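## Task

Same twelve-blank rack. Viewed from the front, take the bottom row and the third blank counting from the left, and press it in until it reaches its stop and latches. Do not disturb the other eleven. The rack is free-standing: it may tilt only slightly (more fails the task) and must finish in its original spot. The blank must stay latched without the robot holding it for the task to count.

## Robot and tools

Robot: one six-joint arm with a two-finger parallel gripper. The fingers point along the gripper's +z axis and close along its x axis. A flat block about 9 cm long juts out from the last joint's axis toward the gripper's -y side and turns with it, so watch its clearance near the rack.

Frame: the scene frame has its origin on the table surface under the arm base. +z is up, and +y is to the left when looking along +x. The base may sit slightly tilted. Reported hand positions get less accurate far from the base.

Tool execute_actions takes "actions": a list holding zero or one item. An empty list only reads back the state. An item with "rows" and an optional "steps" (1 to 15, default 15) is a motion; each control step lasts 1/30 s. Each row drives one step, and the final row repeats if steps outnumber rows. An item with only "steps" (up to 300) is a wait that returns once that many steps have elapsed since the previous result. Optional "pictures" (true/false) controls whether camera images come back; by default they do.

Each row is one flat list of 9 numbers for the single arm, in this order: joint_1 waist, joint_2 shoulder, joint_3 elbow, joint_4 forearm roll, joint_5 wrist pitch, joint_6 wrist roll, then gripper position, gripper force_limit, gripper speed. The six joint values are absolute target angles in radians, the same form as the Joint positions line, not offsets. Stated ranges: waist, shoulder, forearm roll, wrist pitch and wrist roll -6.283 to 6.283; elbow -2.792 to 2.792. A target more than 0.010 rad beyond a range end, and farther out than the joint's last reported angle, gets the whole call refused and nothing moves. True ends can differ by up to 0.010 rad; a joint commanded past its true end stops there, and the result may then say "joint sent to its limit" (possibly about an earlier motion). No such line does not prove there is room left.

The last three row values are scaled to [-1, 1]. Position: +1 is fully open (50 mm gap), about -0.65 is pads touching; send -1 to grip, closing until something blocks the fingers. force_limit: per-pad force of roughly 20 N at -1, 102 N at 0, 185 N at +1 (actual grip may be up to about 17 % above). speed: gap change of 20 mm/s at -1, 85 at 0, 150 at +1. Force and speed changes only apply once the position number changes by at least 0.01. For pushing a blank, a closed or fixed gripper works as a pusher; no grip is needed.

Motion limits: joint targets move at most 2.09 rad/s (waist, shoulder), 3.14 (elbow), 3.93 (the three wrist joints), take 0.3 s to reach full speed, and joints are timed to arrive together. Each step the sent target is kept within 0.456 rad (waist, shoulder), 0.683 (elbow) or 0.854 (wrist joints) of the measured angle, and all targets are pulled back if they would place the hand over 70 mm from where it is now. So big moves take several calls. Between calls the arm keeps heading for the last row sent, until it has nearly stopped or a step is HELD; after that only a new action makes it move or press further.

Result lines: the state line gives end_effector_position (metres, midpoint between the pads; fingertips lie 17.5 mm further along +z), end_effector_quat_wxyz, and linear/angular velocities in the scene frame. Joint positions and Joint velocities follow column order (rad, rad/s). Joint torques give each joint's holding torque, with a fixed per-unit offset and scale plus noise; a change at rest signals contact. Flange force is the controller's estimate of outside force on the gripper, never exactly zero and noisy during acceleration; "no reading" means no estimate. object_status: 0 moving, 1 blocked while opening, 2 blocked while closing (a grip), 3 reached the commanded opening or pads met. position_measured in counts gives opening ≈ (250 - count) × 0.202 mm. "joint command not followed" means a clearance check altered or blocked targets (mounts count as part of the arm); HELD marks steps whose row was not fully sent. MOTOR HOT warns of heating; an OVER-TEMPERATURE FAULT applies the brakes until cooled.

Faults: if contact torque reaches a joint's load limit (waist and shoulder 295, elbow 139, wrist joints 39.1 N m) or any outside force on the arm, tool or load reaches 144 N, the arm halts for 10 s, drops the rest of the call and yields to the contact. Press the blank gently and in small increments, watching flange force and torques.

zoom_image: "camera" is "cam_high" or "cam_wrist" (both 672x504); "region" is [x0, y0, x1, y1] in pixels from the top-left, no larger than 504 by 504. Use it to count rows and columns and to check whether the blank sits flush.

finished_scene: pass "scene" with the current scene number to end and grade it, then get the next task. It cannot be undone. Before calling it, back the hand away so the blank stays latched on its own.

Avoid: tipping or sliding the rack, moving other blanks, knocking anything off the table, slams, hard impacts and excessive pushing.

Each tool is called after ">>>" as name(argument=value, ...) on one line, values as JSON.

## Session

>>> execute_actions(actions=[])

>>> zoom_image(camera="cam_high", region=[60, 30, 380, 380])

Scene clock: 0.00 s of 4500.00 s.
end_effector_position=(+0.3951, +0.2452, +0.1327) position_measured=3 object_status=3 end_effector_quat_wxyz=(+0.156, +0.448, +0.739, -0.478) end_effector_velocity=(+0.000, +0.001, +0.000) end_effector_angular_velocity=(+0.001, -0.002, +0.001)
Joint positions: [ 0.762  0.65   1.886 -0.492  1.58   0.546]
Joint velocities: [ 0.001 -0.    -0.001 -0.    -0.     0.   ]
Joint torques (N m, as the joint torque sensors report them, + toward a larger angle): no reading
Flange force (N, the push that the arm receives, along the gripper's own x y z axes): no reading

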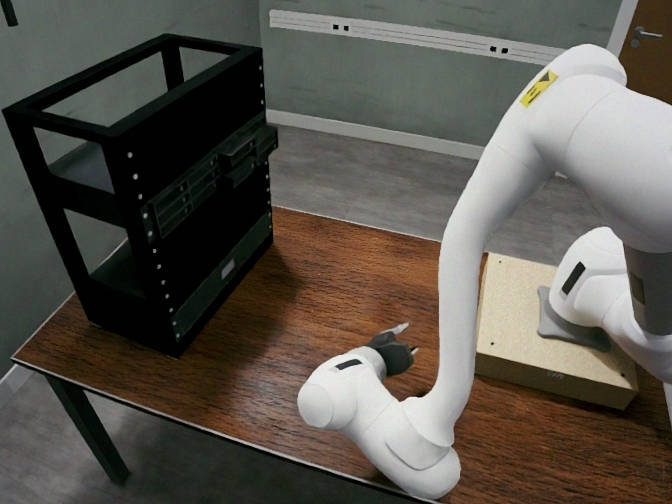

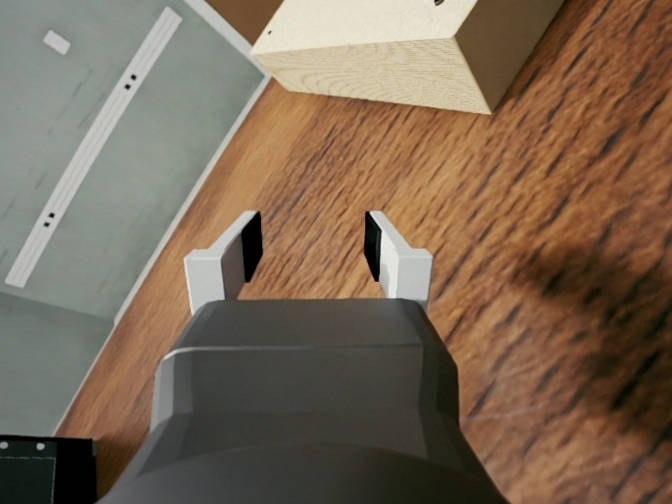

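Region (60, 30, 380, 380) of cam_high's 672x504 image, scaled by 1.440, with more detail than that image has; it fills the left 461 columns of this view, and the rest is white.

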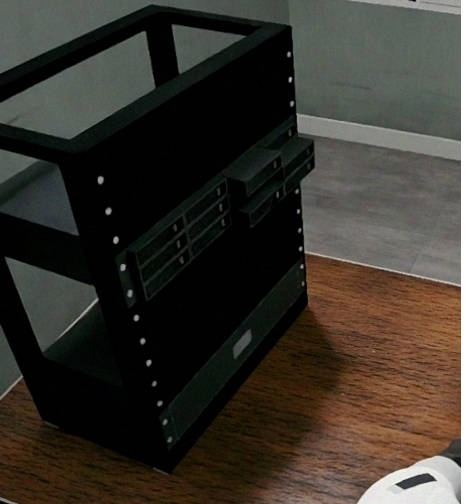

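>>> execute_actions(actions=[{"rows": [[0.160, 0.2863, 2.3163, -2.8501, 1.0506, -0.148, -1, 0, 0]], "steps": 15}], pictures=false)

>>> execute_actions(actions=[{"steps": 75}])

Scene clock: 33.93 s of 4500.00 s.
end_effector_position=(+0.5013, +0.0713, +0.1732) position_measured=204 object_status=0 end_effector_quat_wxyz=(+0.208, +0.300, +0.812, -0.454) end_effector_velocity=(+0.226, -0.372, +0.120) end_effector_angular_velocity=(-0.182, +0.144, +0.827)
Joint positions: [ 0.542  0.503  2.06  -0.908  1.365  0.264]
Joint velocities: [-0.512 -0.29   0.342 -1.053 -0.421 -0.552]
Joint torques (N m, as the joint torque sensors report them, + toward a larger angle): [  9.6  -74.47 -18.83   0.21   2.73   0.08]
Flange force (N, the push that the arm receives, along the gripper's own x y z axes): [-6.8 5.5 10.8]
Steps of this call (steps 1 to 90: nothing new was sent; then 30.43 s passed at rest; steps 91 to 105: all 15 steps of this action). Readings (joint positions | what the end effector reports):
91: [0.762 0.650 1.886 -0.492 1.580 0.546] | position_measured=7 object_status=0
92: [0.759 0.648 1.888 -0.497 1.576 0.541] | position_measured=21 object_status=0
94: [0.732 0.626 1.914 -0.549 1.544 0.499] | position_measured=50 object_status=0
98: [0.663 0.576 1.974 -0.676 1.471 0.404] | position_measured=106 object_status=0
105: the state above

Scene clock: 36.43 s of 4500.00 s.
end_effector_position=(+0.7531, +0.0838, +0.3747) position_measured=253 object_status=3 end_effector_quat_wxyz=(+0.478, -0.478, +0.521, -0.521) end_effector_velocity=(-0.000, -0.000, +0.001) end_effector_angular_velocity=(-0.001, -0.001, +0.000)
Joint positions: [ 0.16   0.286  2.316 -2.85   1.051 -0.148]
Joint velocities: [-0.    -0.001  0.    -0.001  0.    -0.001]
Joint torques (N m, as the joint torque sensors report them, + toward a larger angle): [  2.75 -54.06 -24.34  -2.99   3.21  -0.37]
Flange force (N, the push that the arm receives, along the gripper's own x y z axes): [5.2 -0.9 1.1]
Steps of this call (steps 1 to 60: the robot went on to your last target; steps 61 to 75: nothing new was sent). Readings (joint positions | what the end effector reports):
1: [0.525 0.493 2.072 -0.944 1.351 0.246] | position_measured=218 object_status=0
2: [0.508 0.483 2.083 -0.981 1.337 0.227] | position_measured=232 object_status=0
4: [0.474 0.464 2.106 -1.061 1.309 0.191] | position_measured=253 object_status=0
8: [0.409 0.428 2.149 -1.238 1.256 0.121] | position_measured=253 object_status=0
75: the state above
The arm was judged still, so your last target was given up. Only a new action makes it travel on or press farther. Fingers that are still opening or closing keep moving.

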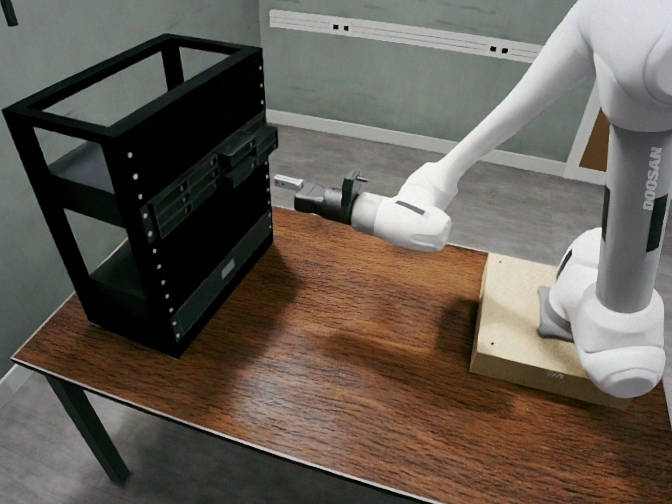

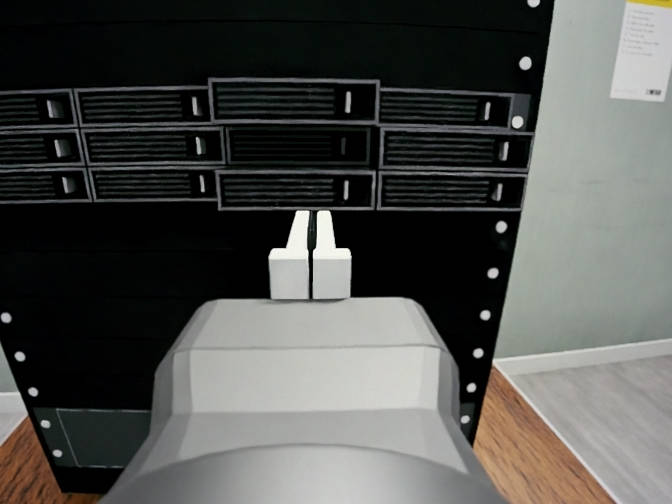

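>>> zoom_image(camera="cam_wrist", region=[190, 60, 410, 260])

>>> zoom_image(camera="cam_high", region=[200, 110, 320, 210])

Region (190, 60, 410, 260) of cam_wrist's 672x504 image, scaled by 2.291, with more detail than that image has; it fills the top 458 rows of this view, and the rest is white.

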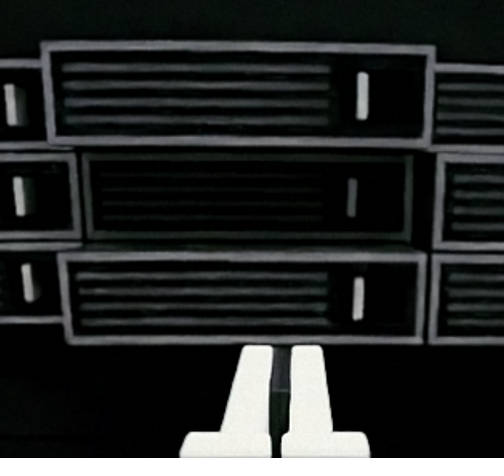

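Region (200, 110, 320, 210) of cam_high's 672x504 image, scaled by 4.200, with more detail than that image has.

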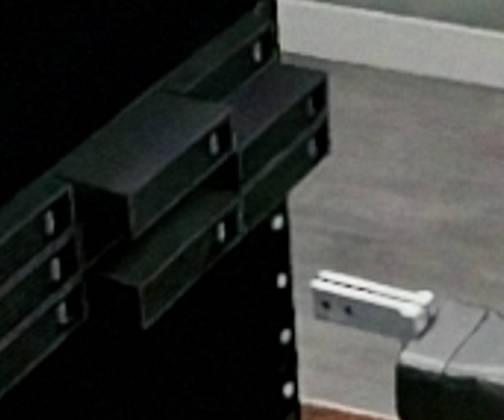

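>>> execute_actions(actions=[{"rows": [[0.1559, 0.3409, 2.2085, -2.8452, 0.9991, -0.1638, -1, 0, 0]], "steps": 15}])

>>> zoom_image(camera="cam_wrist", region=[190, 100, 440, 300])

>>> zoom_image(camera="cam_high", region=[200, 110, 320, 210])

Scene clock: 98.43 s of 4500.00 s.
end_effector_position=(+0.8101, +0.0910, +0.3802) position_measured=253 object_status=3 end_effector_quat_wxyz=(+0.478, -0.478, +0.521, -0.521) end_effector_velocity=(+0.000, -0.000, -0.000) end_effector_angular_velocity=(-0.001, +0.001, +0.000)
Joint positions: [ 0.156  0.341  2.209 -2.845  0.999 -0.164]
Joint velocities: [-0.     0.    -0.    -0.    -0.    -0.001]
Joint torques (N m, as the joint torque sensors report them, + toward a larger angle): [  2.37 -62.62 -24.56  -2.83   3.1    0.  ]
Flange force (N, the push that the arm receives, along the gripper's own x y z axes): [2.9 0.4 4.8]
Steps of this call (steps 1 to 90: nothing new was sent; then 58.50 s passed at rest; steps 91 to 105: all 15 steps of this action). Readings (joint positions | what the end effector reports):
91: [0.160 0.286 2.316 -2.850 1.051 -0.148] | position_measured=253 object_status=3
92: [0.160 0.288 2.312 -2.850 1.048 -0.149] | position_measured=253 object_status=3
94: [0.158 0.308 2.271 -2.848 1.029 -0.155] | position_measured=253 object_status=3
98: [0.156 0.340 2.210 -2.845 1.000 -0.164] | position_measured=253 object_status=3
105: the state above

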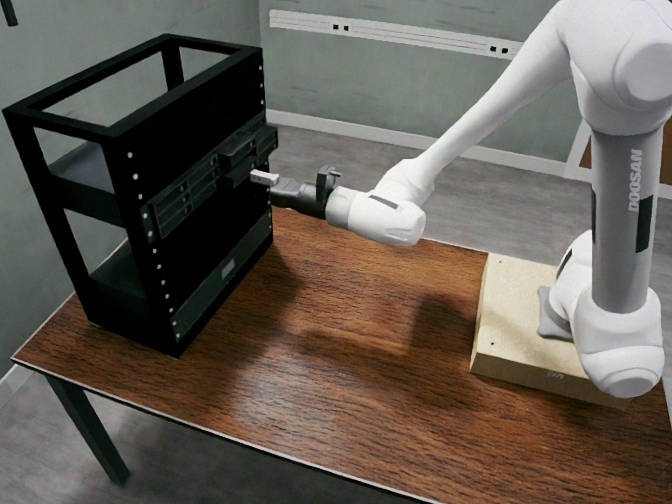

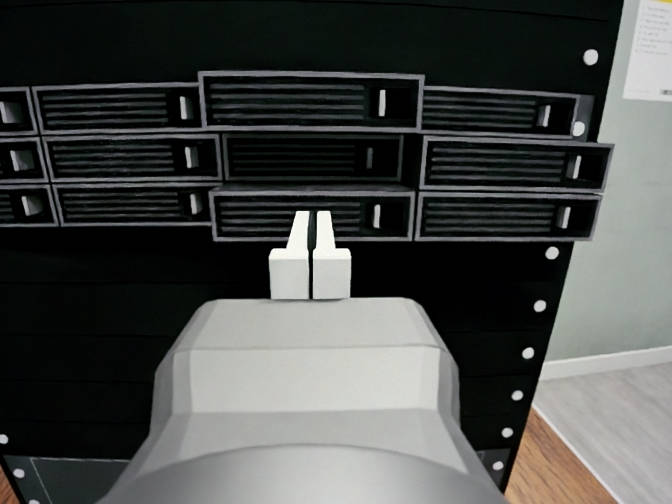

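Region (190, 100, 440, 300) of cam_wrist's 672x504 image, scaled by 2.016, with more detail than that image has; it fills the top 403 rows of this view, and the rest is white.

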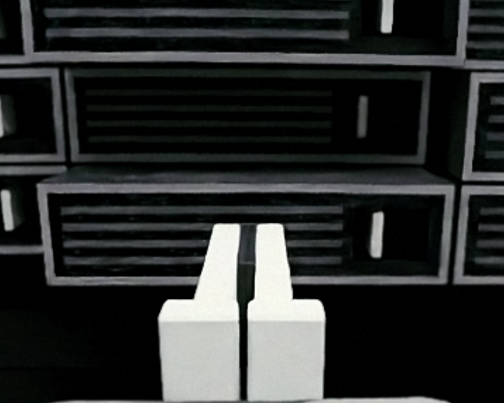

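Region (200, 110, 320, 210) of cam_high's 672x504 image, scaled by 4.200, with more detail than that image has.

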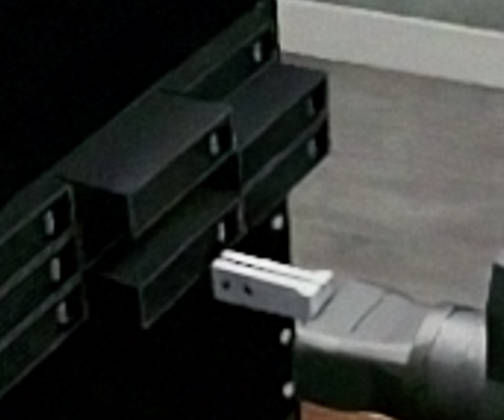

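>>> execute_actions(actions=[{"rows": [[0.15529,0.34240,2.20598,-2.84569,0.99799,-0.1637,-1,0,0],[0.15468,0.34390,2.20345,-2.84621,0.99689,-0.1637,-1,0,0],[0.15408,0.34539,2.20092,-2.84674,0.99580,-0.1636,-1,0,0],[0.15347,0.34689,2.19839,-2.84726,0.99471,-0.1636,-1,0,0],[0.15286,0.34838,2.19586,-2.84779,0.99362,-0.1635,-1,0,0],[0.15225,0.34987,2.19332,-2.84832,0.99252,-0.1635,-1,0,0],[0.15164,0.35137,2.19079,-2.84884,0.99143,-0.1634,-1,0,0],[0.15104,0.35286,2.18826,-2.84937,0.99034,-0.1634,-1,0,0],[0.15043,0.35436,2.18573,-2.84989,0.98924,-0.1633,-1,0,0],[0.14982,0.35585,2.18320,-2.85042,0.98815,-0.1633,-1,0,0],[0.14921,0.35734,2.18067,-2.85095,0.98706,-0.1632,-1,0,0],[0.14860,0.35884,2.17814,-2.85147,0.98596,-0.1632,-1,0,0],[0.14800,0.36033,2.17561,-2.85200,0.98487,-0.1631,-1,0,0],[0.14739,0.36183,2.17308,-2.85252,0.98378,-0.1631,-1,0,0],[0.14678,0.36332,2.17055,-2.85305,0.98269,-0.1630,-1,0,0]], "steps": 15}], pictures=false)

>>> execute_actions(actions=[{"rows": [[0.14617,0.36481,2.16801,-2.85358,0.98159,-0.1630,-1,0,0],[0.14556,0.36631,2.16548,-2.85410,0.98050,-0.1630,-1,0,0],[0.14496,0.36780,2.16295,-2.85463,0.97941,-0.1629,-1,0,0],[0.14435,0.36930,2.16042,-2.85515,0.97831,-0.1629,-1,0,0],[0.14374,0.37079,2.15789,-2.85568,0.97722,-0.1628,-1,0,0],[0.14313,0.37228,2.15536,-2.85621,0.97613,-0.1628,-1,0,0],[0.14252,0.37378,2.15283,-2.85673,0.97503,-0.1627,-1,0,0],[0.14192,0.37527,2.15030,-2.85726,0.97394,-0.1627,-1,0,0],[0.14131,0.37677,2.14777,-2.85778,0.97285,-0.1626,-1,0,0],[0.14070,0.37826,2.14524,-2.85831,0.97176,-0.1626,-1,0,0],[0.14009,0.37975,2.14270,-2.85884,0.97066,-0.1625,-1,0,0],[0.13948,0.38125,2.14017,-2.85936,0.96957,-0.1625,-1,0,0],[0.13888,0.38274,2.13764,-2.85989,0.96848,-0.1624,-1,0,0],[0.13827,0.38424,2.13511,-2.86041,0.96738,-0.1624,-1,0,0],[0.13766,0.38573,2.13258,-2.86094,0.96629,-0.1623,-1,0,0]], "steps": 15}], pictures=false)

>>> execute_actions(actions=[{"steps": 10}])

>>> zoom_image(camera="cam_wrist", region=[130, 150, 290, 270])

>>> zoom_image(camera="cam_wrist", region=[320, 130, 480, 270])

Scene clock: 134.47 s of 4500.00 s.
end_effector_position=(+0.8277, +0.0898, +0.3802) position_measured=253 object_status=3 end_effector_quat_wxyz=(+0.478, -0.478, +0.521, -0.521) end_effector_velocity=(+0.040, -0.003, -0.001) end_effector_angular_velocity=(+0.000, +0.002, +0.001)
Joint positions: [ 0.148  0.36   2.177 -2.852  0.985 -0.163]
Joint velocities: [-0.017  0.044 -0.073 -0.015 -0.032  0.002]
Joint torques (N m, as the joint torque sensors report them, + toward a larger angle): [  4.01 -67.22 -28.2   -3.55   3.4    0.06]
Flange force (N, the push that the arm receives, along the gripper's own x y z axes): [5.0 4.4 2.5]
Steps of this call (steps 1 to 15: the robot went on to your last target; steps 16 to 90: nothing new was sent; then 32.53 s passed at rest; steps 91 to 105: all 15 steps of this action). Readings (joint positions | what the end effector reports):
91: [0.156 0.341 2.208 -2.845 0.999 -0.164] | position_measured=253 object_status=3
92: [0.156 0.341 2.208 -2.845 0.999 -0.164] | position_measured=253 object_status=3
94: [0.155 0.344 2.204 -2.846 0.997 -0.164] | position_measured=253 object_status=3
98: [0.153 0.349 2.194 -2.848 0.993 -0.164] | position_measured=253 object_status=3
105: the state above

Scene clock: 134.97 s of 4500.00 s.
end_effector_position=(+0.8486, +0.0879, +0.3802) position_measured=253 object_status=3 end_effector_quat_wxyz=(+0.478, -0.478, +0.521, -0.521) end_effector_velocity=(+0.041, -0.004, -0.001) end_effector_angular_velocity=(-0.000, -0.000, -0.000)
Joint positions: [ 0.139  0.382  2.139 -2.86   0.969 -0.162]
Joint velocities: [-0.018  0.045 -0.075 -0.015 -0.031  0.001]
Joint torques (N m, as the joint torque sensors report them, + toward a larger angle): [  4.45 -69.88 -27.53  -2.96   2.49  -0.55]
Flange force (N, the push that the arm receives, along the gripper's own x y z axes): [7.3 6.2 4.4]
Steps of this call (steps 1 to 15: all 15 steps of this action). Readings (joint positions | what the end effector reports):
1: [0.148 0.361 2.174 -2.852 0.984 -0.163] | position_measured=253 object_status=3
2: [0.147 0.363 2.172 -2.853 0.983 -0.163] | position_measured=253 object_status=3
4: [0.146 0.366 2.167 -2.854 0.981 -0.163] | position_measured=253 object_status=3
8: [0.143 0.372 2.156 -2.856 0.977 -0.163] | position_measured=253 object_status=3
15: the state above

Scene clock: 135.30 s of 4500.00 s.
end_effector_position=(+0.8520, +0.0875, +0.3801) position_measured=253 object_status=3 end_effector_quat_wxyz=(+0.478, -0.478, +0.521, -0.521) end_effector_velocity=(-0.000, -0.001, -0.001) end_effector_angular_velocity=(-0.000, +0.002, -0.001)
Joint positions: [ 0.138  0.386  2.133 -2.861  0.966 -0.162]
Joint velocities: [-0.001 -0.     0.001 -0.    -0.001 -0.   ]
Joint torques (N m, as the joint torque sensors report them, + toward a larger angle): [  3.57 -67.81 -28.8   -2.66   2.95   0.02]
Flange force (N, the push that the arm receives, along the gripper's own x y z axes): [7.5 1.5 -0.6]
Steps of this call (steps 1 to 10: the robot went on to your last target). Readings (joint positions | what the end effector reports):
1: [0.139 0.384 2.136 -2.860 0.968 -0.162] | position_measured=253 object_status=3
2: [0.138 0.385 2.134 -2.861 0.967 -0.162] | position_measured=253 object_status=3
4: [0.138 0.385 2.133 -2.861 0.967 -0.162] | position_measured=253 object_status=3
8: [0.138 0.386 2.133 -2.861 0.966 -0.162] | position_measured=253 object_status=3
10: the state above

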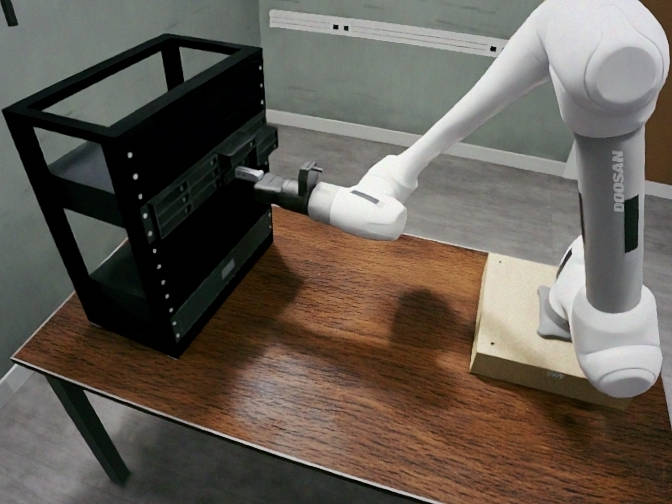

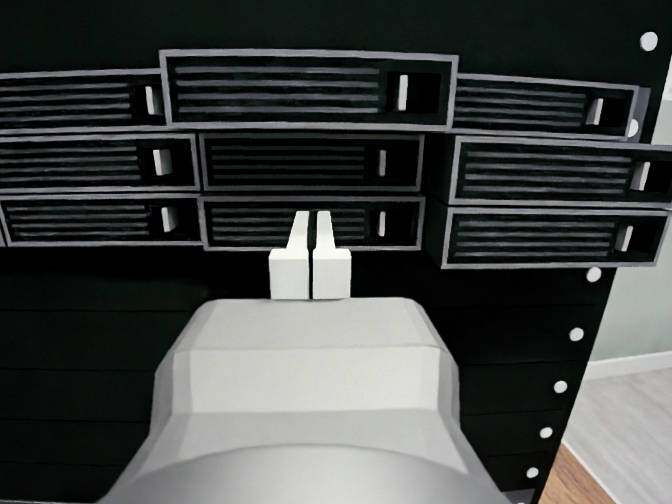

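Region (130, 150, 290, 270) of cam_wrist's 672x504 image, scaled by 3.150, with more detail than that image has; it fills the top 378 rows of this view, and the rest is white.

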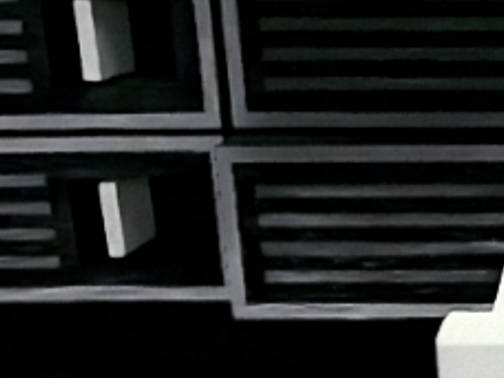

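Region (320, 130, 480, 270) of cam_wrist's 672x504 image, scaled by 3.150, with more detail than that image has; it fills the top 441 rows of this view, and the rest is white.

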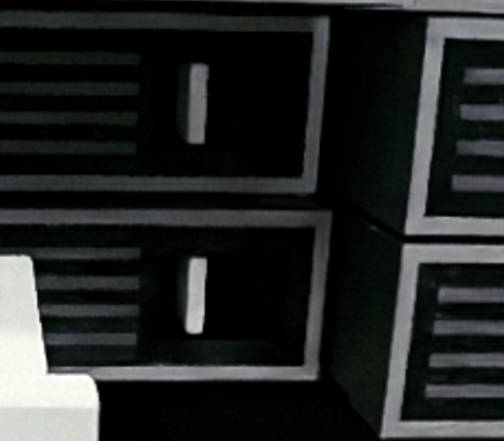

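>>> execute_actions(actions=[{"rows": [[0.13744,0.38626,2.13168,-2.86113,0.96590,-0.1623,-1,0,0],[0.13723,0.38680,2.13077,-2.86132,0.96551,-0.1623,-1,0,0],[0.13701,0.38733,2.12987,-2.86150,0.96512,-0.1623,-1,0,0],[0.13679,0.38787,2.12896,-2.86169,0.96473,-0.1623,-1,0,0],[0.13658,0.38840,2.12806,-2.86188,0.96434,-0.1622,-1,0,0],[0.13636,0.38893,2.12716,-2.86207,0.96395,-0.1622,-1,0,0],[0.13614,0.38947,2.12625,-2.86226,0.96356,-0.1622,-1,0,0],[0.13592,0.39000,2.12535,-2.86244,0.96317,-0.1622,-1,0,0],[0.13571,0.39054,2.12444,-2.86263,0.96278,-0.1622,-1,0,0],[0.13549,0.39107,2.12354,-2.86282,0.96239,-0.1621,-1,0,0],[0.13527,0.39160,2.12264,-2.86301,0.96200,-0.1621,-1,0,0],[0.13506,0.39214,2.12173,-2.86320,0.96161,-0.1621,-1,0,0],[0.13484,0.39267,2.12083,-2.86338,0.96122,-0.1621,-1,0,0]], "steps": 15}], pictures=false)

>>> execute_actions(actions=[{"steps": 8}])

>>> zoom_image(camera="cam_wrist", region=[130, 150, 290, 270])

>>> zoom_image(camera="cam_wrist", region=[320, 130, 480, 270])

Scene clock: 152.43 s of 4500.00 s.
end_effector_position=(+0.8581, +0.0869, +0.3801) position_measured=253 object_status=3 end_effector_quat_wxyz=(+0.478, -0.478, +0.521, -0.521) end_effector_velocity=(+0.007, -0.001, +0.002) end_effector_angular_velocity=(-0.001, -0.003, -0.001)
Joint positions: [ 0.135  0.392  2.121 -2.863  0.962 -0.162]
Joint velocities: [-0.003  0.007 -0.013 -0.002 -0.003 -0.001]
Joint torques (N m, as the joint torque sensors report them, + toward a larger angle): [  3.53 -68.27 -28.75  -2.43   3.1    0.07]
Flange force (N, the push that the arm receives, along the gripper's own x y z axes): [7.2 -1.1 -3.0]
Steps of this call (steps 1 to 15: the robot went on to your last target; steps 16 to 90: nothing new was sent; then 13.63 s passed at rest; steps 91 to 105: all 15 steps of this action). Readings (joint positions | what the end effector reports):
91: [0.138 0.386 2.133 -2.861 0.966 -0.162] | position_measured=253 object_status=3
92: [0.138 0.386 2.132 -2.861 0.966 -0.162] | position_measured=253 object_status=3
94: [0.137 0.387 2.131 -2.861 0.966 -0.162] | position_measured=253 object_status=3
98: [0.136 0.389 2.127 -2.862 0.964 -0.162] | position_measured=253 object_status=3
105: the state above

Scene clock: 152.70 s of 4500.00 s.
end_effector_position=(+0.8584, +0.0868, +0.3801) position_measured=253 object_status=3 end_effector_quat_wxyz=(+0.478, -0.478, +0.521, -0.521) end_effector_velocity=(-0.000, -0.000, -0.001) end_effector_angular_velocity=(+0.000, +0.001, -0.001)
Joint positions: [ 0.135  0.393  2.121 -2.863  0.961 -0.162]
Joint velocities: [-0.     0.001  0.001  0.001  0.001 -0.   ]
Joint torques (N m, as the joint torque sensors report them, + toward a larger angle): [  1.52 -67.99 -28.69  -2.57   2.93  -0.21]
Flange force (N, the push that the arm receives, along the gripper's own x y z axes): [4.1 0.7 -1.5]
Steps of this call (steps 1 to 8: the robot went on to your last target). Readings (joint positions | what the end effector reports):
1: [0.135 0.392 2.121 -2.863 0.961 -0.162] | position_measured=253 object_status=3
2: [0.135 0.393 2.121 -2.863 0.961 -0.162] | position_measured=253 object_status=3
4: [0.135 0.393 2.121 -2.863 0.961 -0.162] | position_measured=253 object_status=3
8: the state above

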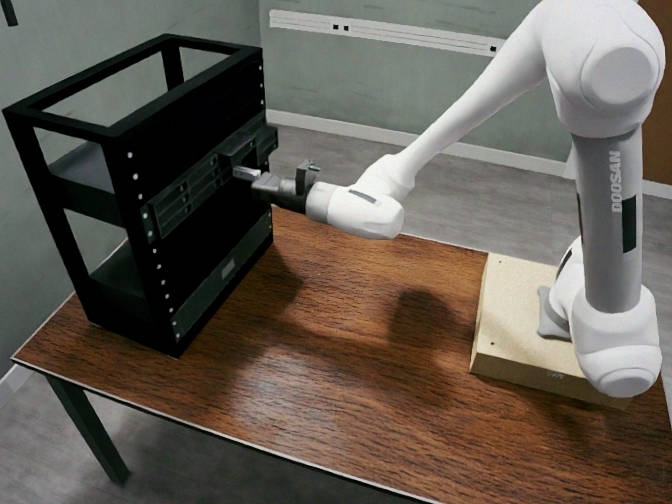

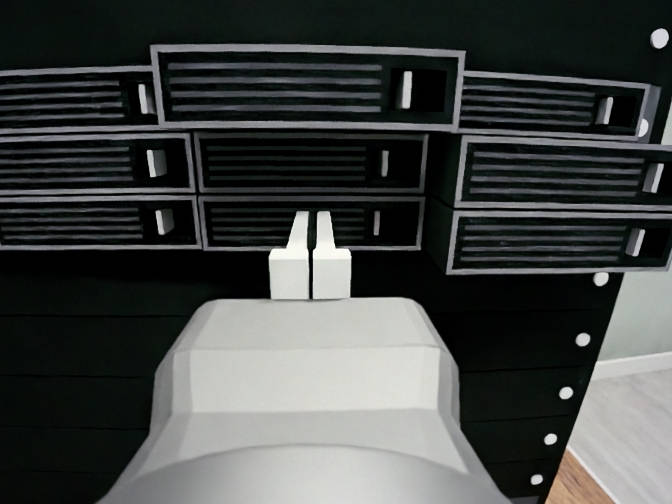

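Region (130, 150, 290, 270) of cam_wrist's 672x504 image, scaled by 3.150, with more detail than that image has; it fills the top 378 rows of this view, and the rest is white.

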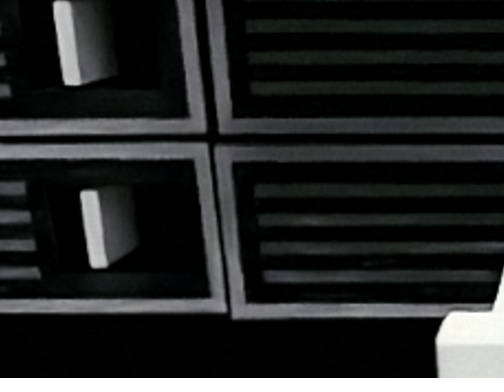

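Region (320, 130, 480, 270) of cam_wrist's 672x504 image, scaled by 3.150, with more detail than that image has; it fills the top 441 rows of this view, and the rest is white.

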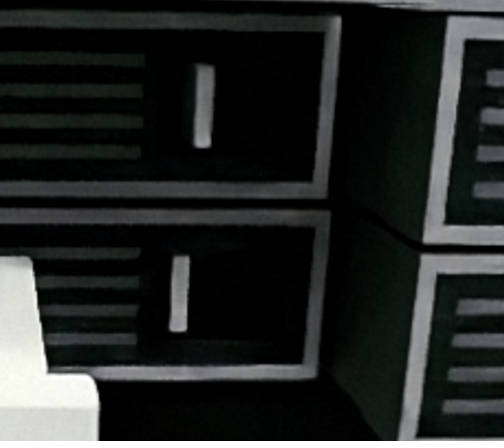

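>>> execute_actions(actions=[{"rows": [[0.13475,0.39288,2.12047,-2.86346,0.96106,-0.1621,-1,0,0],[0.13467,0.39310,2.12011,-2.86353,0.96091,-0.1621,-1,0,0],[0.13458,0.39331,2.11974,-2.86361,0.96075,-0.1621,-1,0,0],[0.13449,0.39352,2.11938,-2.86368,0.96060,-0.1621,-1,0,0],[0.13441,0.39374,2.11902,-2.86376,0.96044,-0.1621,-1,0,0],[0.13432,0.39395,2.11866,-2.86383,0.96028,-0.1621,-1,0,0],[0.13423,0.39416,2.11830,-2.86391,0.96013,-0.1621,-1,0,0],[0.13414,0.39437,2.11793,-2.86398,0.95997,-0.1620,-1,0,0],[0.13406,0.39459,2.11757,-2.86406,0.95982,-0.1620,-1,0,0],[0.13397,0.39480,2.11721,-2.86413,0.95966,-0.1620,-1,0,0],[0.13388,0.39501,2.11685,-2.86421,0.95950,-0.1620,-1,0,0]], "steps": 15}], pictures=false)

>>> execute_actions(actions=[{"steps": 6}])

>>> zoom_image(camera="cam_wrist", region=[320, 130, 480, 270])

Scene clock: 164.27 s of 4500.00 s.
end_effector_position=(+0.8606, +0.0866, +0.3800) position_measured=253 object_status=3 end_effector_quat_wxyz=(+0.478, -0.478, +0.521, -0.521) end_effector_velocity=(+0.001, -0.000, +0.000) end_effector_angular_velocity=(+0.002, +0.000, -0.000)
Joint positions: [ 0.134  0.395  2.117 -2.864  0.96  -0.162]
Joint velocities: [-0.     0.    -0.001  0.    -0.001  0.001]
Joint torques (N m, as the joint torque sensors report them, + toward a larger angle): [ -0.07 -68.35 -29.13  -2.31   2.96   0.33]
Flange force (N, the push that the arm receives, along the gripper's own x y z axes): [1.3 0.4 -3.1]
Steps of this call (steps 1 to 15: the robot went on to your last target; steps 16 to 90: nothing new was sent; then 8.07 s passed at rest; steps 91 to 105: all 15 steps of this action). Readings (joint positions | what the end effector reports):
91: [0.135 0.393 2.121 -2.863 0.961 -0.162] | position_measured=253 object_status=3
92: [0.135 0.393 2.121 -2.863 0.961 -0.162] | position_measured=253 object_status=3
94: [0.135 0.393 2.120 -2.864 0.961 -0.162] | position_measured=253 object_status=3
98: [0.134 0.394 2.119 -2.864 0.960 -0.162] | position_measured=253 object_status=3
105: the state above

Scene clock: 164.47 s of 4500.00 s.
end_effector_position=(+0.8606, +0.0866, +0.3801) position_measured=253 object_status=3 end_effector_quat_wxyz=(+0.478, -0.478, +0.521, -0.521) end_effector_velocity=(-0.000, +0.000, +0.000) end_effector_angular_velocity=(+0.000, -0.001, +0.001)
Joint positions: [ 0.134  0.395  2.117 -2.864  0.959 -0.162]
Joint velocities: [ 0.    -0.001  0.    -0.     0.     0.   ]
Joint torques (N m, as the joint torque sensors report them, + toward a larger angle): [ -0.4  -69.58 -28.13  -2.37   2.86  -0.11]
Flange force (N, the push that the arm receives, along the gripper's own x y z axes): [0.3 2.2 0.2]
Steps of this call (steps 1 to 6: the robot went on to your last target). Readings (joint positions | what the end effector reports):
1: [0.134 0.395 2.117 -2.864 0.960 -0.162] | position_measured=253 object_status=3
2: [0.134 0.395 2.117 -2.864 0.960 -0.162] | position_measured=253 object_status=3
4: [0.134 0.395 2.117 -2.864 0.960 -0.162] | position_measured=253 object_status=3
6: the state above

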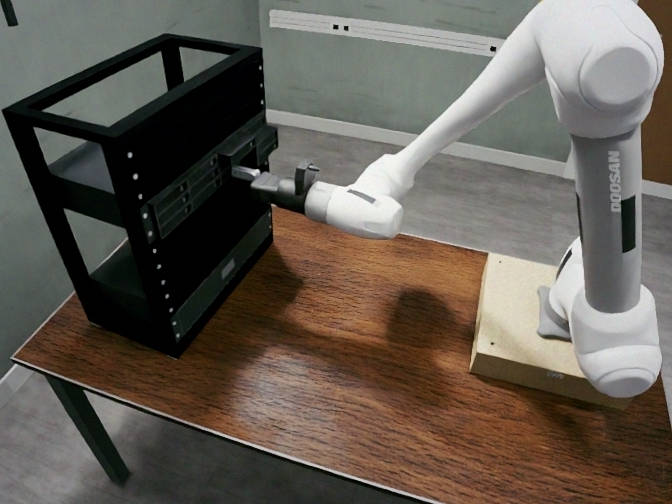

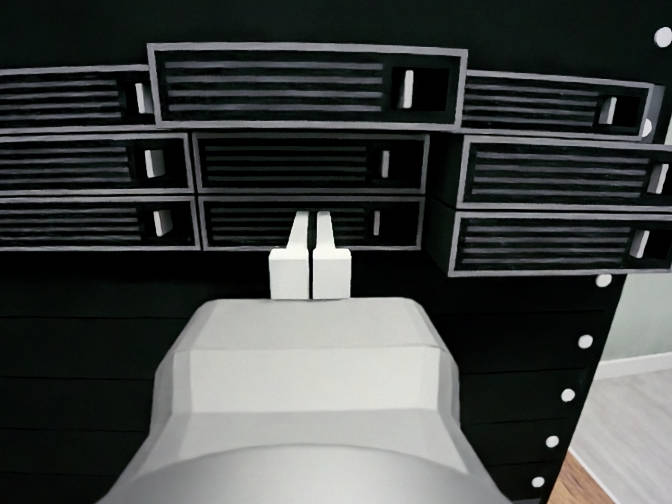

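Region (320, 130, 480, 270) of cam_wrist's 672x504 image, scaled by 3.150, with more detail than that image has; it fills the top 441 rows of this view, and the rest is white.

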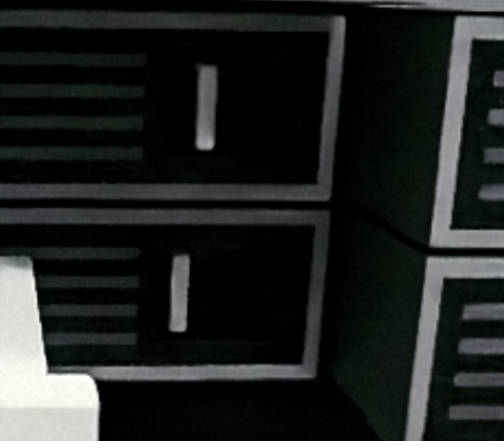

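Not latched yet; adding 0.8 mm.

>>> execute_actions(actions=[{"rows": [[0.13380,0.39523,2.11649,-2.86428,0.95935,-0.1620,-1,0,0],[0.13371,0.39544,2.11612,-2.86436,0.95919,-0.1620,-1,0,0],[0.13362,0.39565,2.11576,-2.86443,0.95904,-0.1620,-1,0,0],[0.13354,0.39587,2.11540,-2.86451,0.95888,-0.1620,-1,0,0]], "steps": 14}])

>>> zoom_image(camera="cam_wrist", region=[320, 130, 480, 270])

Scene clock: 173.43 s of 4500.00 s.
end_effector_position=(+0.8614, +0.0865, +0.3800) position_measured=253 object_status=3 end_effector_quat_wxyz=(+0.478, -0.478, +0.521, -0.521) end_effector_velocity=(+0.000, -0.000, +0.000) end_effector_angular_velocity=(+0.000, +0.000, +0.000)
Joint positions: [ 0.134  0.396  2.115 -2.865  0.959 -0.162]
Joint velocities: [-0.     0.    -0.001 -0.    -0.001  0.   ]
Joint torques (N m, as the joint torque sensors report them, + toward a larger angle): [  2.2  -69.39 -28.74  -2.96   3.1    0.63]
Flange force (N, the push that the arm receives, along the gripper's own x y z axes): [3.1 0.9 0.0]
Steps of this call (steps 1 to 15: the robot went on to your last target; steps 16 to 90: nothing new was sent; then 5.50 s passed at rest; steps 91 to 104: all 14 steps of this action). Readings (joint positions | what the end effector reports):
91: [0.134 0.395 2.117 -2.864 0.959 -0.162] | position_measured=253 object_status=3
92: [0.134 0.395 2.117 -2.864 0.959 -0.162] | position_measured=253 object_status=3
94: [0.134 0.395 2.116 -2.864 0.959 -0.162] | position_measured=253 object_status=3
98: [0.134 0.396 2.115 -2.864 0.959 -0.162] | position_measured=253 object_status=3
104: the state above

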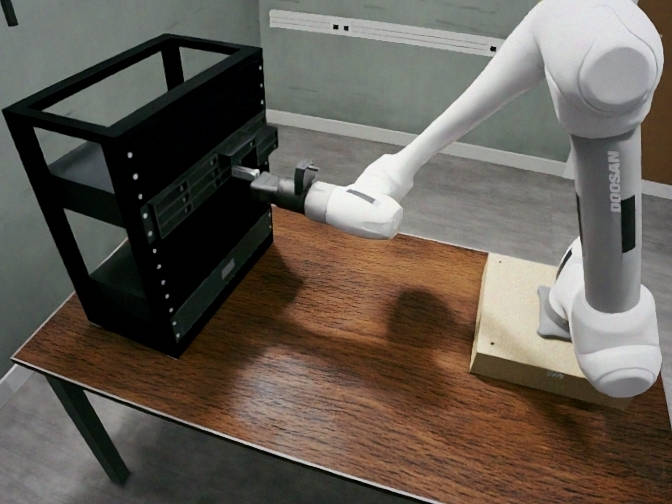

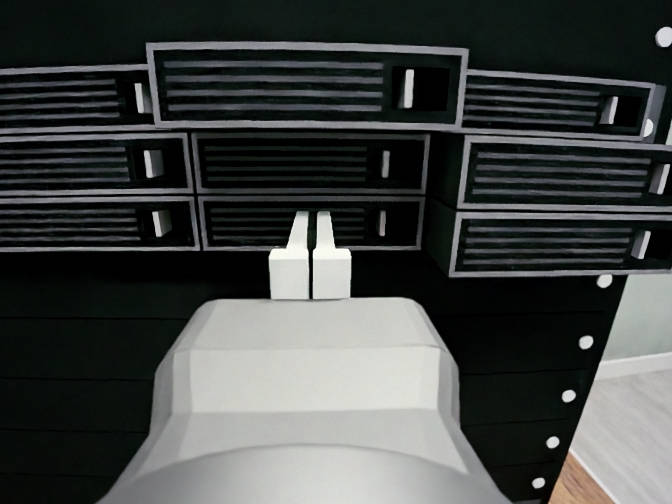

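Region (320, 130, 480, 270) of cam_wrist's 672x504 image, scaled by 3.150, with more detail than that image has; it fills the top 441 rows of this view, and the rest is white.

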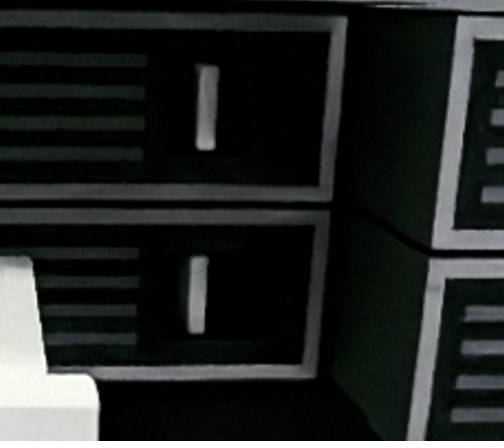

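The latch has snapped, but the stop hasn't been felt yet, so I'm adding 0.4 mm to seat it.

>>> execute_actions(actions=[{"rows": [[0.13345,0.39608,2.11504,-2.86458,0.95872,-0.1620,-1,0,0],[0.13336,0.39629,2.11468,-2.86466,0.95857,-0.1620,-1,0,0]], "steps": 12}], pictures=false)

Scene clock: 177.93 s of 4500.00 s.
end_effector_position=(+0.8618, +0.0864, +0.3800) position_measured=253 object_status=3 end_effector_quat_wxyz=(+0.478, -0.478, +0.521, -0.521) end_effector_velocity=(-0.000, -0.001, -0.000) end_effector_angular_velocity=(-0.000, +0.001, -0.000)
Joint positions: [ 0.133  0.396  2.115 -2.865  0.959 -0.162]
Joint velocities: [-0.001 -0.     0.    -0.    -0.001 -0.   ]
Joint torques (N m, as the joint torque sensors report them, + toward a larger angle): [ -0.37 -63.77 -34.78  -2.66   2.07  -0.08]
Flange force (N, the push that the arm receives, along the gripper's own x y z axes): [5.3 -2.8 -19.0]
Steps of this call (steps 1 to 15: the robot went on to your last target; steps 16 to 90: nothing new was sent; then 1.10 s passed at rest; steps 91 to 102: all 12 steps of this action). Readings (joint positions | what the end effector reports):
91: [0.134 0.396 2.115 -2.865 0.959 -0.162] | position_measured=253 object_status=3
92: [0.134 0.396 2.115 -2.865 0.959 -0.162] | position_measured=253 object_status=3
94: [0.133 0.396 2.115 -2.865 0.959 -0.162] | position_measured=253 object_status=3
98: [0.133 0.396 2.115 -2.865 0.959 -0.162] | position_measured=253 object_status=3
102: the state above

It's at the stop. Backing away.

>>> execute_actions(actions=[{"rows": [[0.1559, 0.3409, 2.2085, -2.8452, 0.9991, -0.1638, -1, 0, 0]], "steps": 15}])

Scene clock: 181.00 s of 4500.00 s.
end_effector_position=(+0.8102, +0.0910, +0.3800) position_measured=253 object_status=3 end_effector_quat_wxyz=(+0.478, -0.478, +0.521, -0.521) end_effector_velocity=(-0.000, -0.000, +0.000) end_effector_angular_velocity=(+0.000, -0.000, -0.001)
Joint positions: [ 0.156  0.341  2.208 -2.845  0.999 -0.164]
Joint velocities: [-0.    -0.001  0.     0.001 -0.    -0.   ]
Joint torques (N m, as the joint torque sensors report them, + toward a larger angle): [  2.95 -61.31 -27.87  -2.91   3.55  -0.46]
Flange force (N, the push that the arm receives, along the gripper's own x y z axes): [6.8 -0.9 -1.3]
Steps of this call (steps 1 to 15: the robot went on to your last target; steps 16 to 77: nothing new was sent; steps 78 to 92: all 15 steps of this action). Readings (joint positions | what the end effector reports):
78: [0.133 0.396 2.115 -2.865 0.959 -0.162] | position_measured=253 object_status=3
79: [0.134 0.394 2.118 -2.864 0.960 -0.162] | position_measured=253 object_status=3
81: [0.144 0.371 2.159 -2.856 0.978 -0.162] | position_measured=253 object_status=3
85: [0.156 0.342 2.207 -2.846 0.998 -0.164] | position_measured=253 object_status=3
92: the state above

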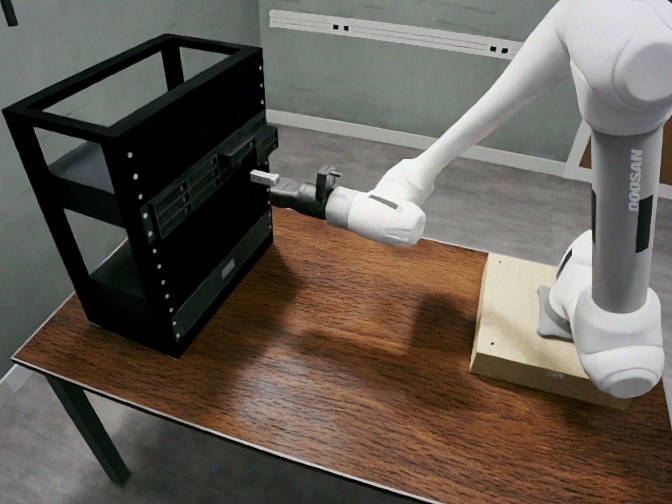

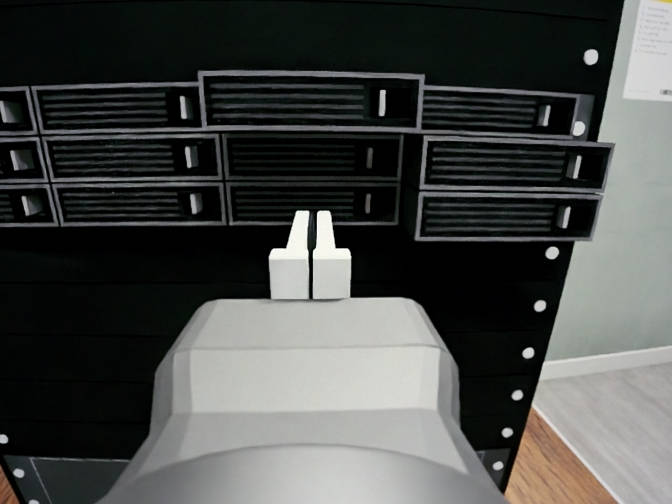

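>>> finished_scene(scene=2)

The scene is finished: the task was done.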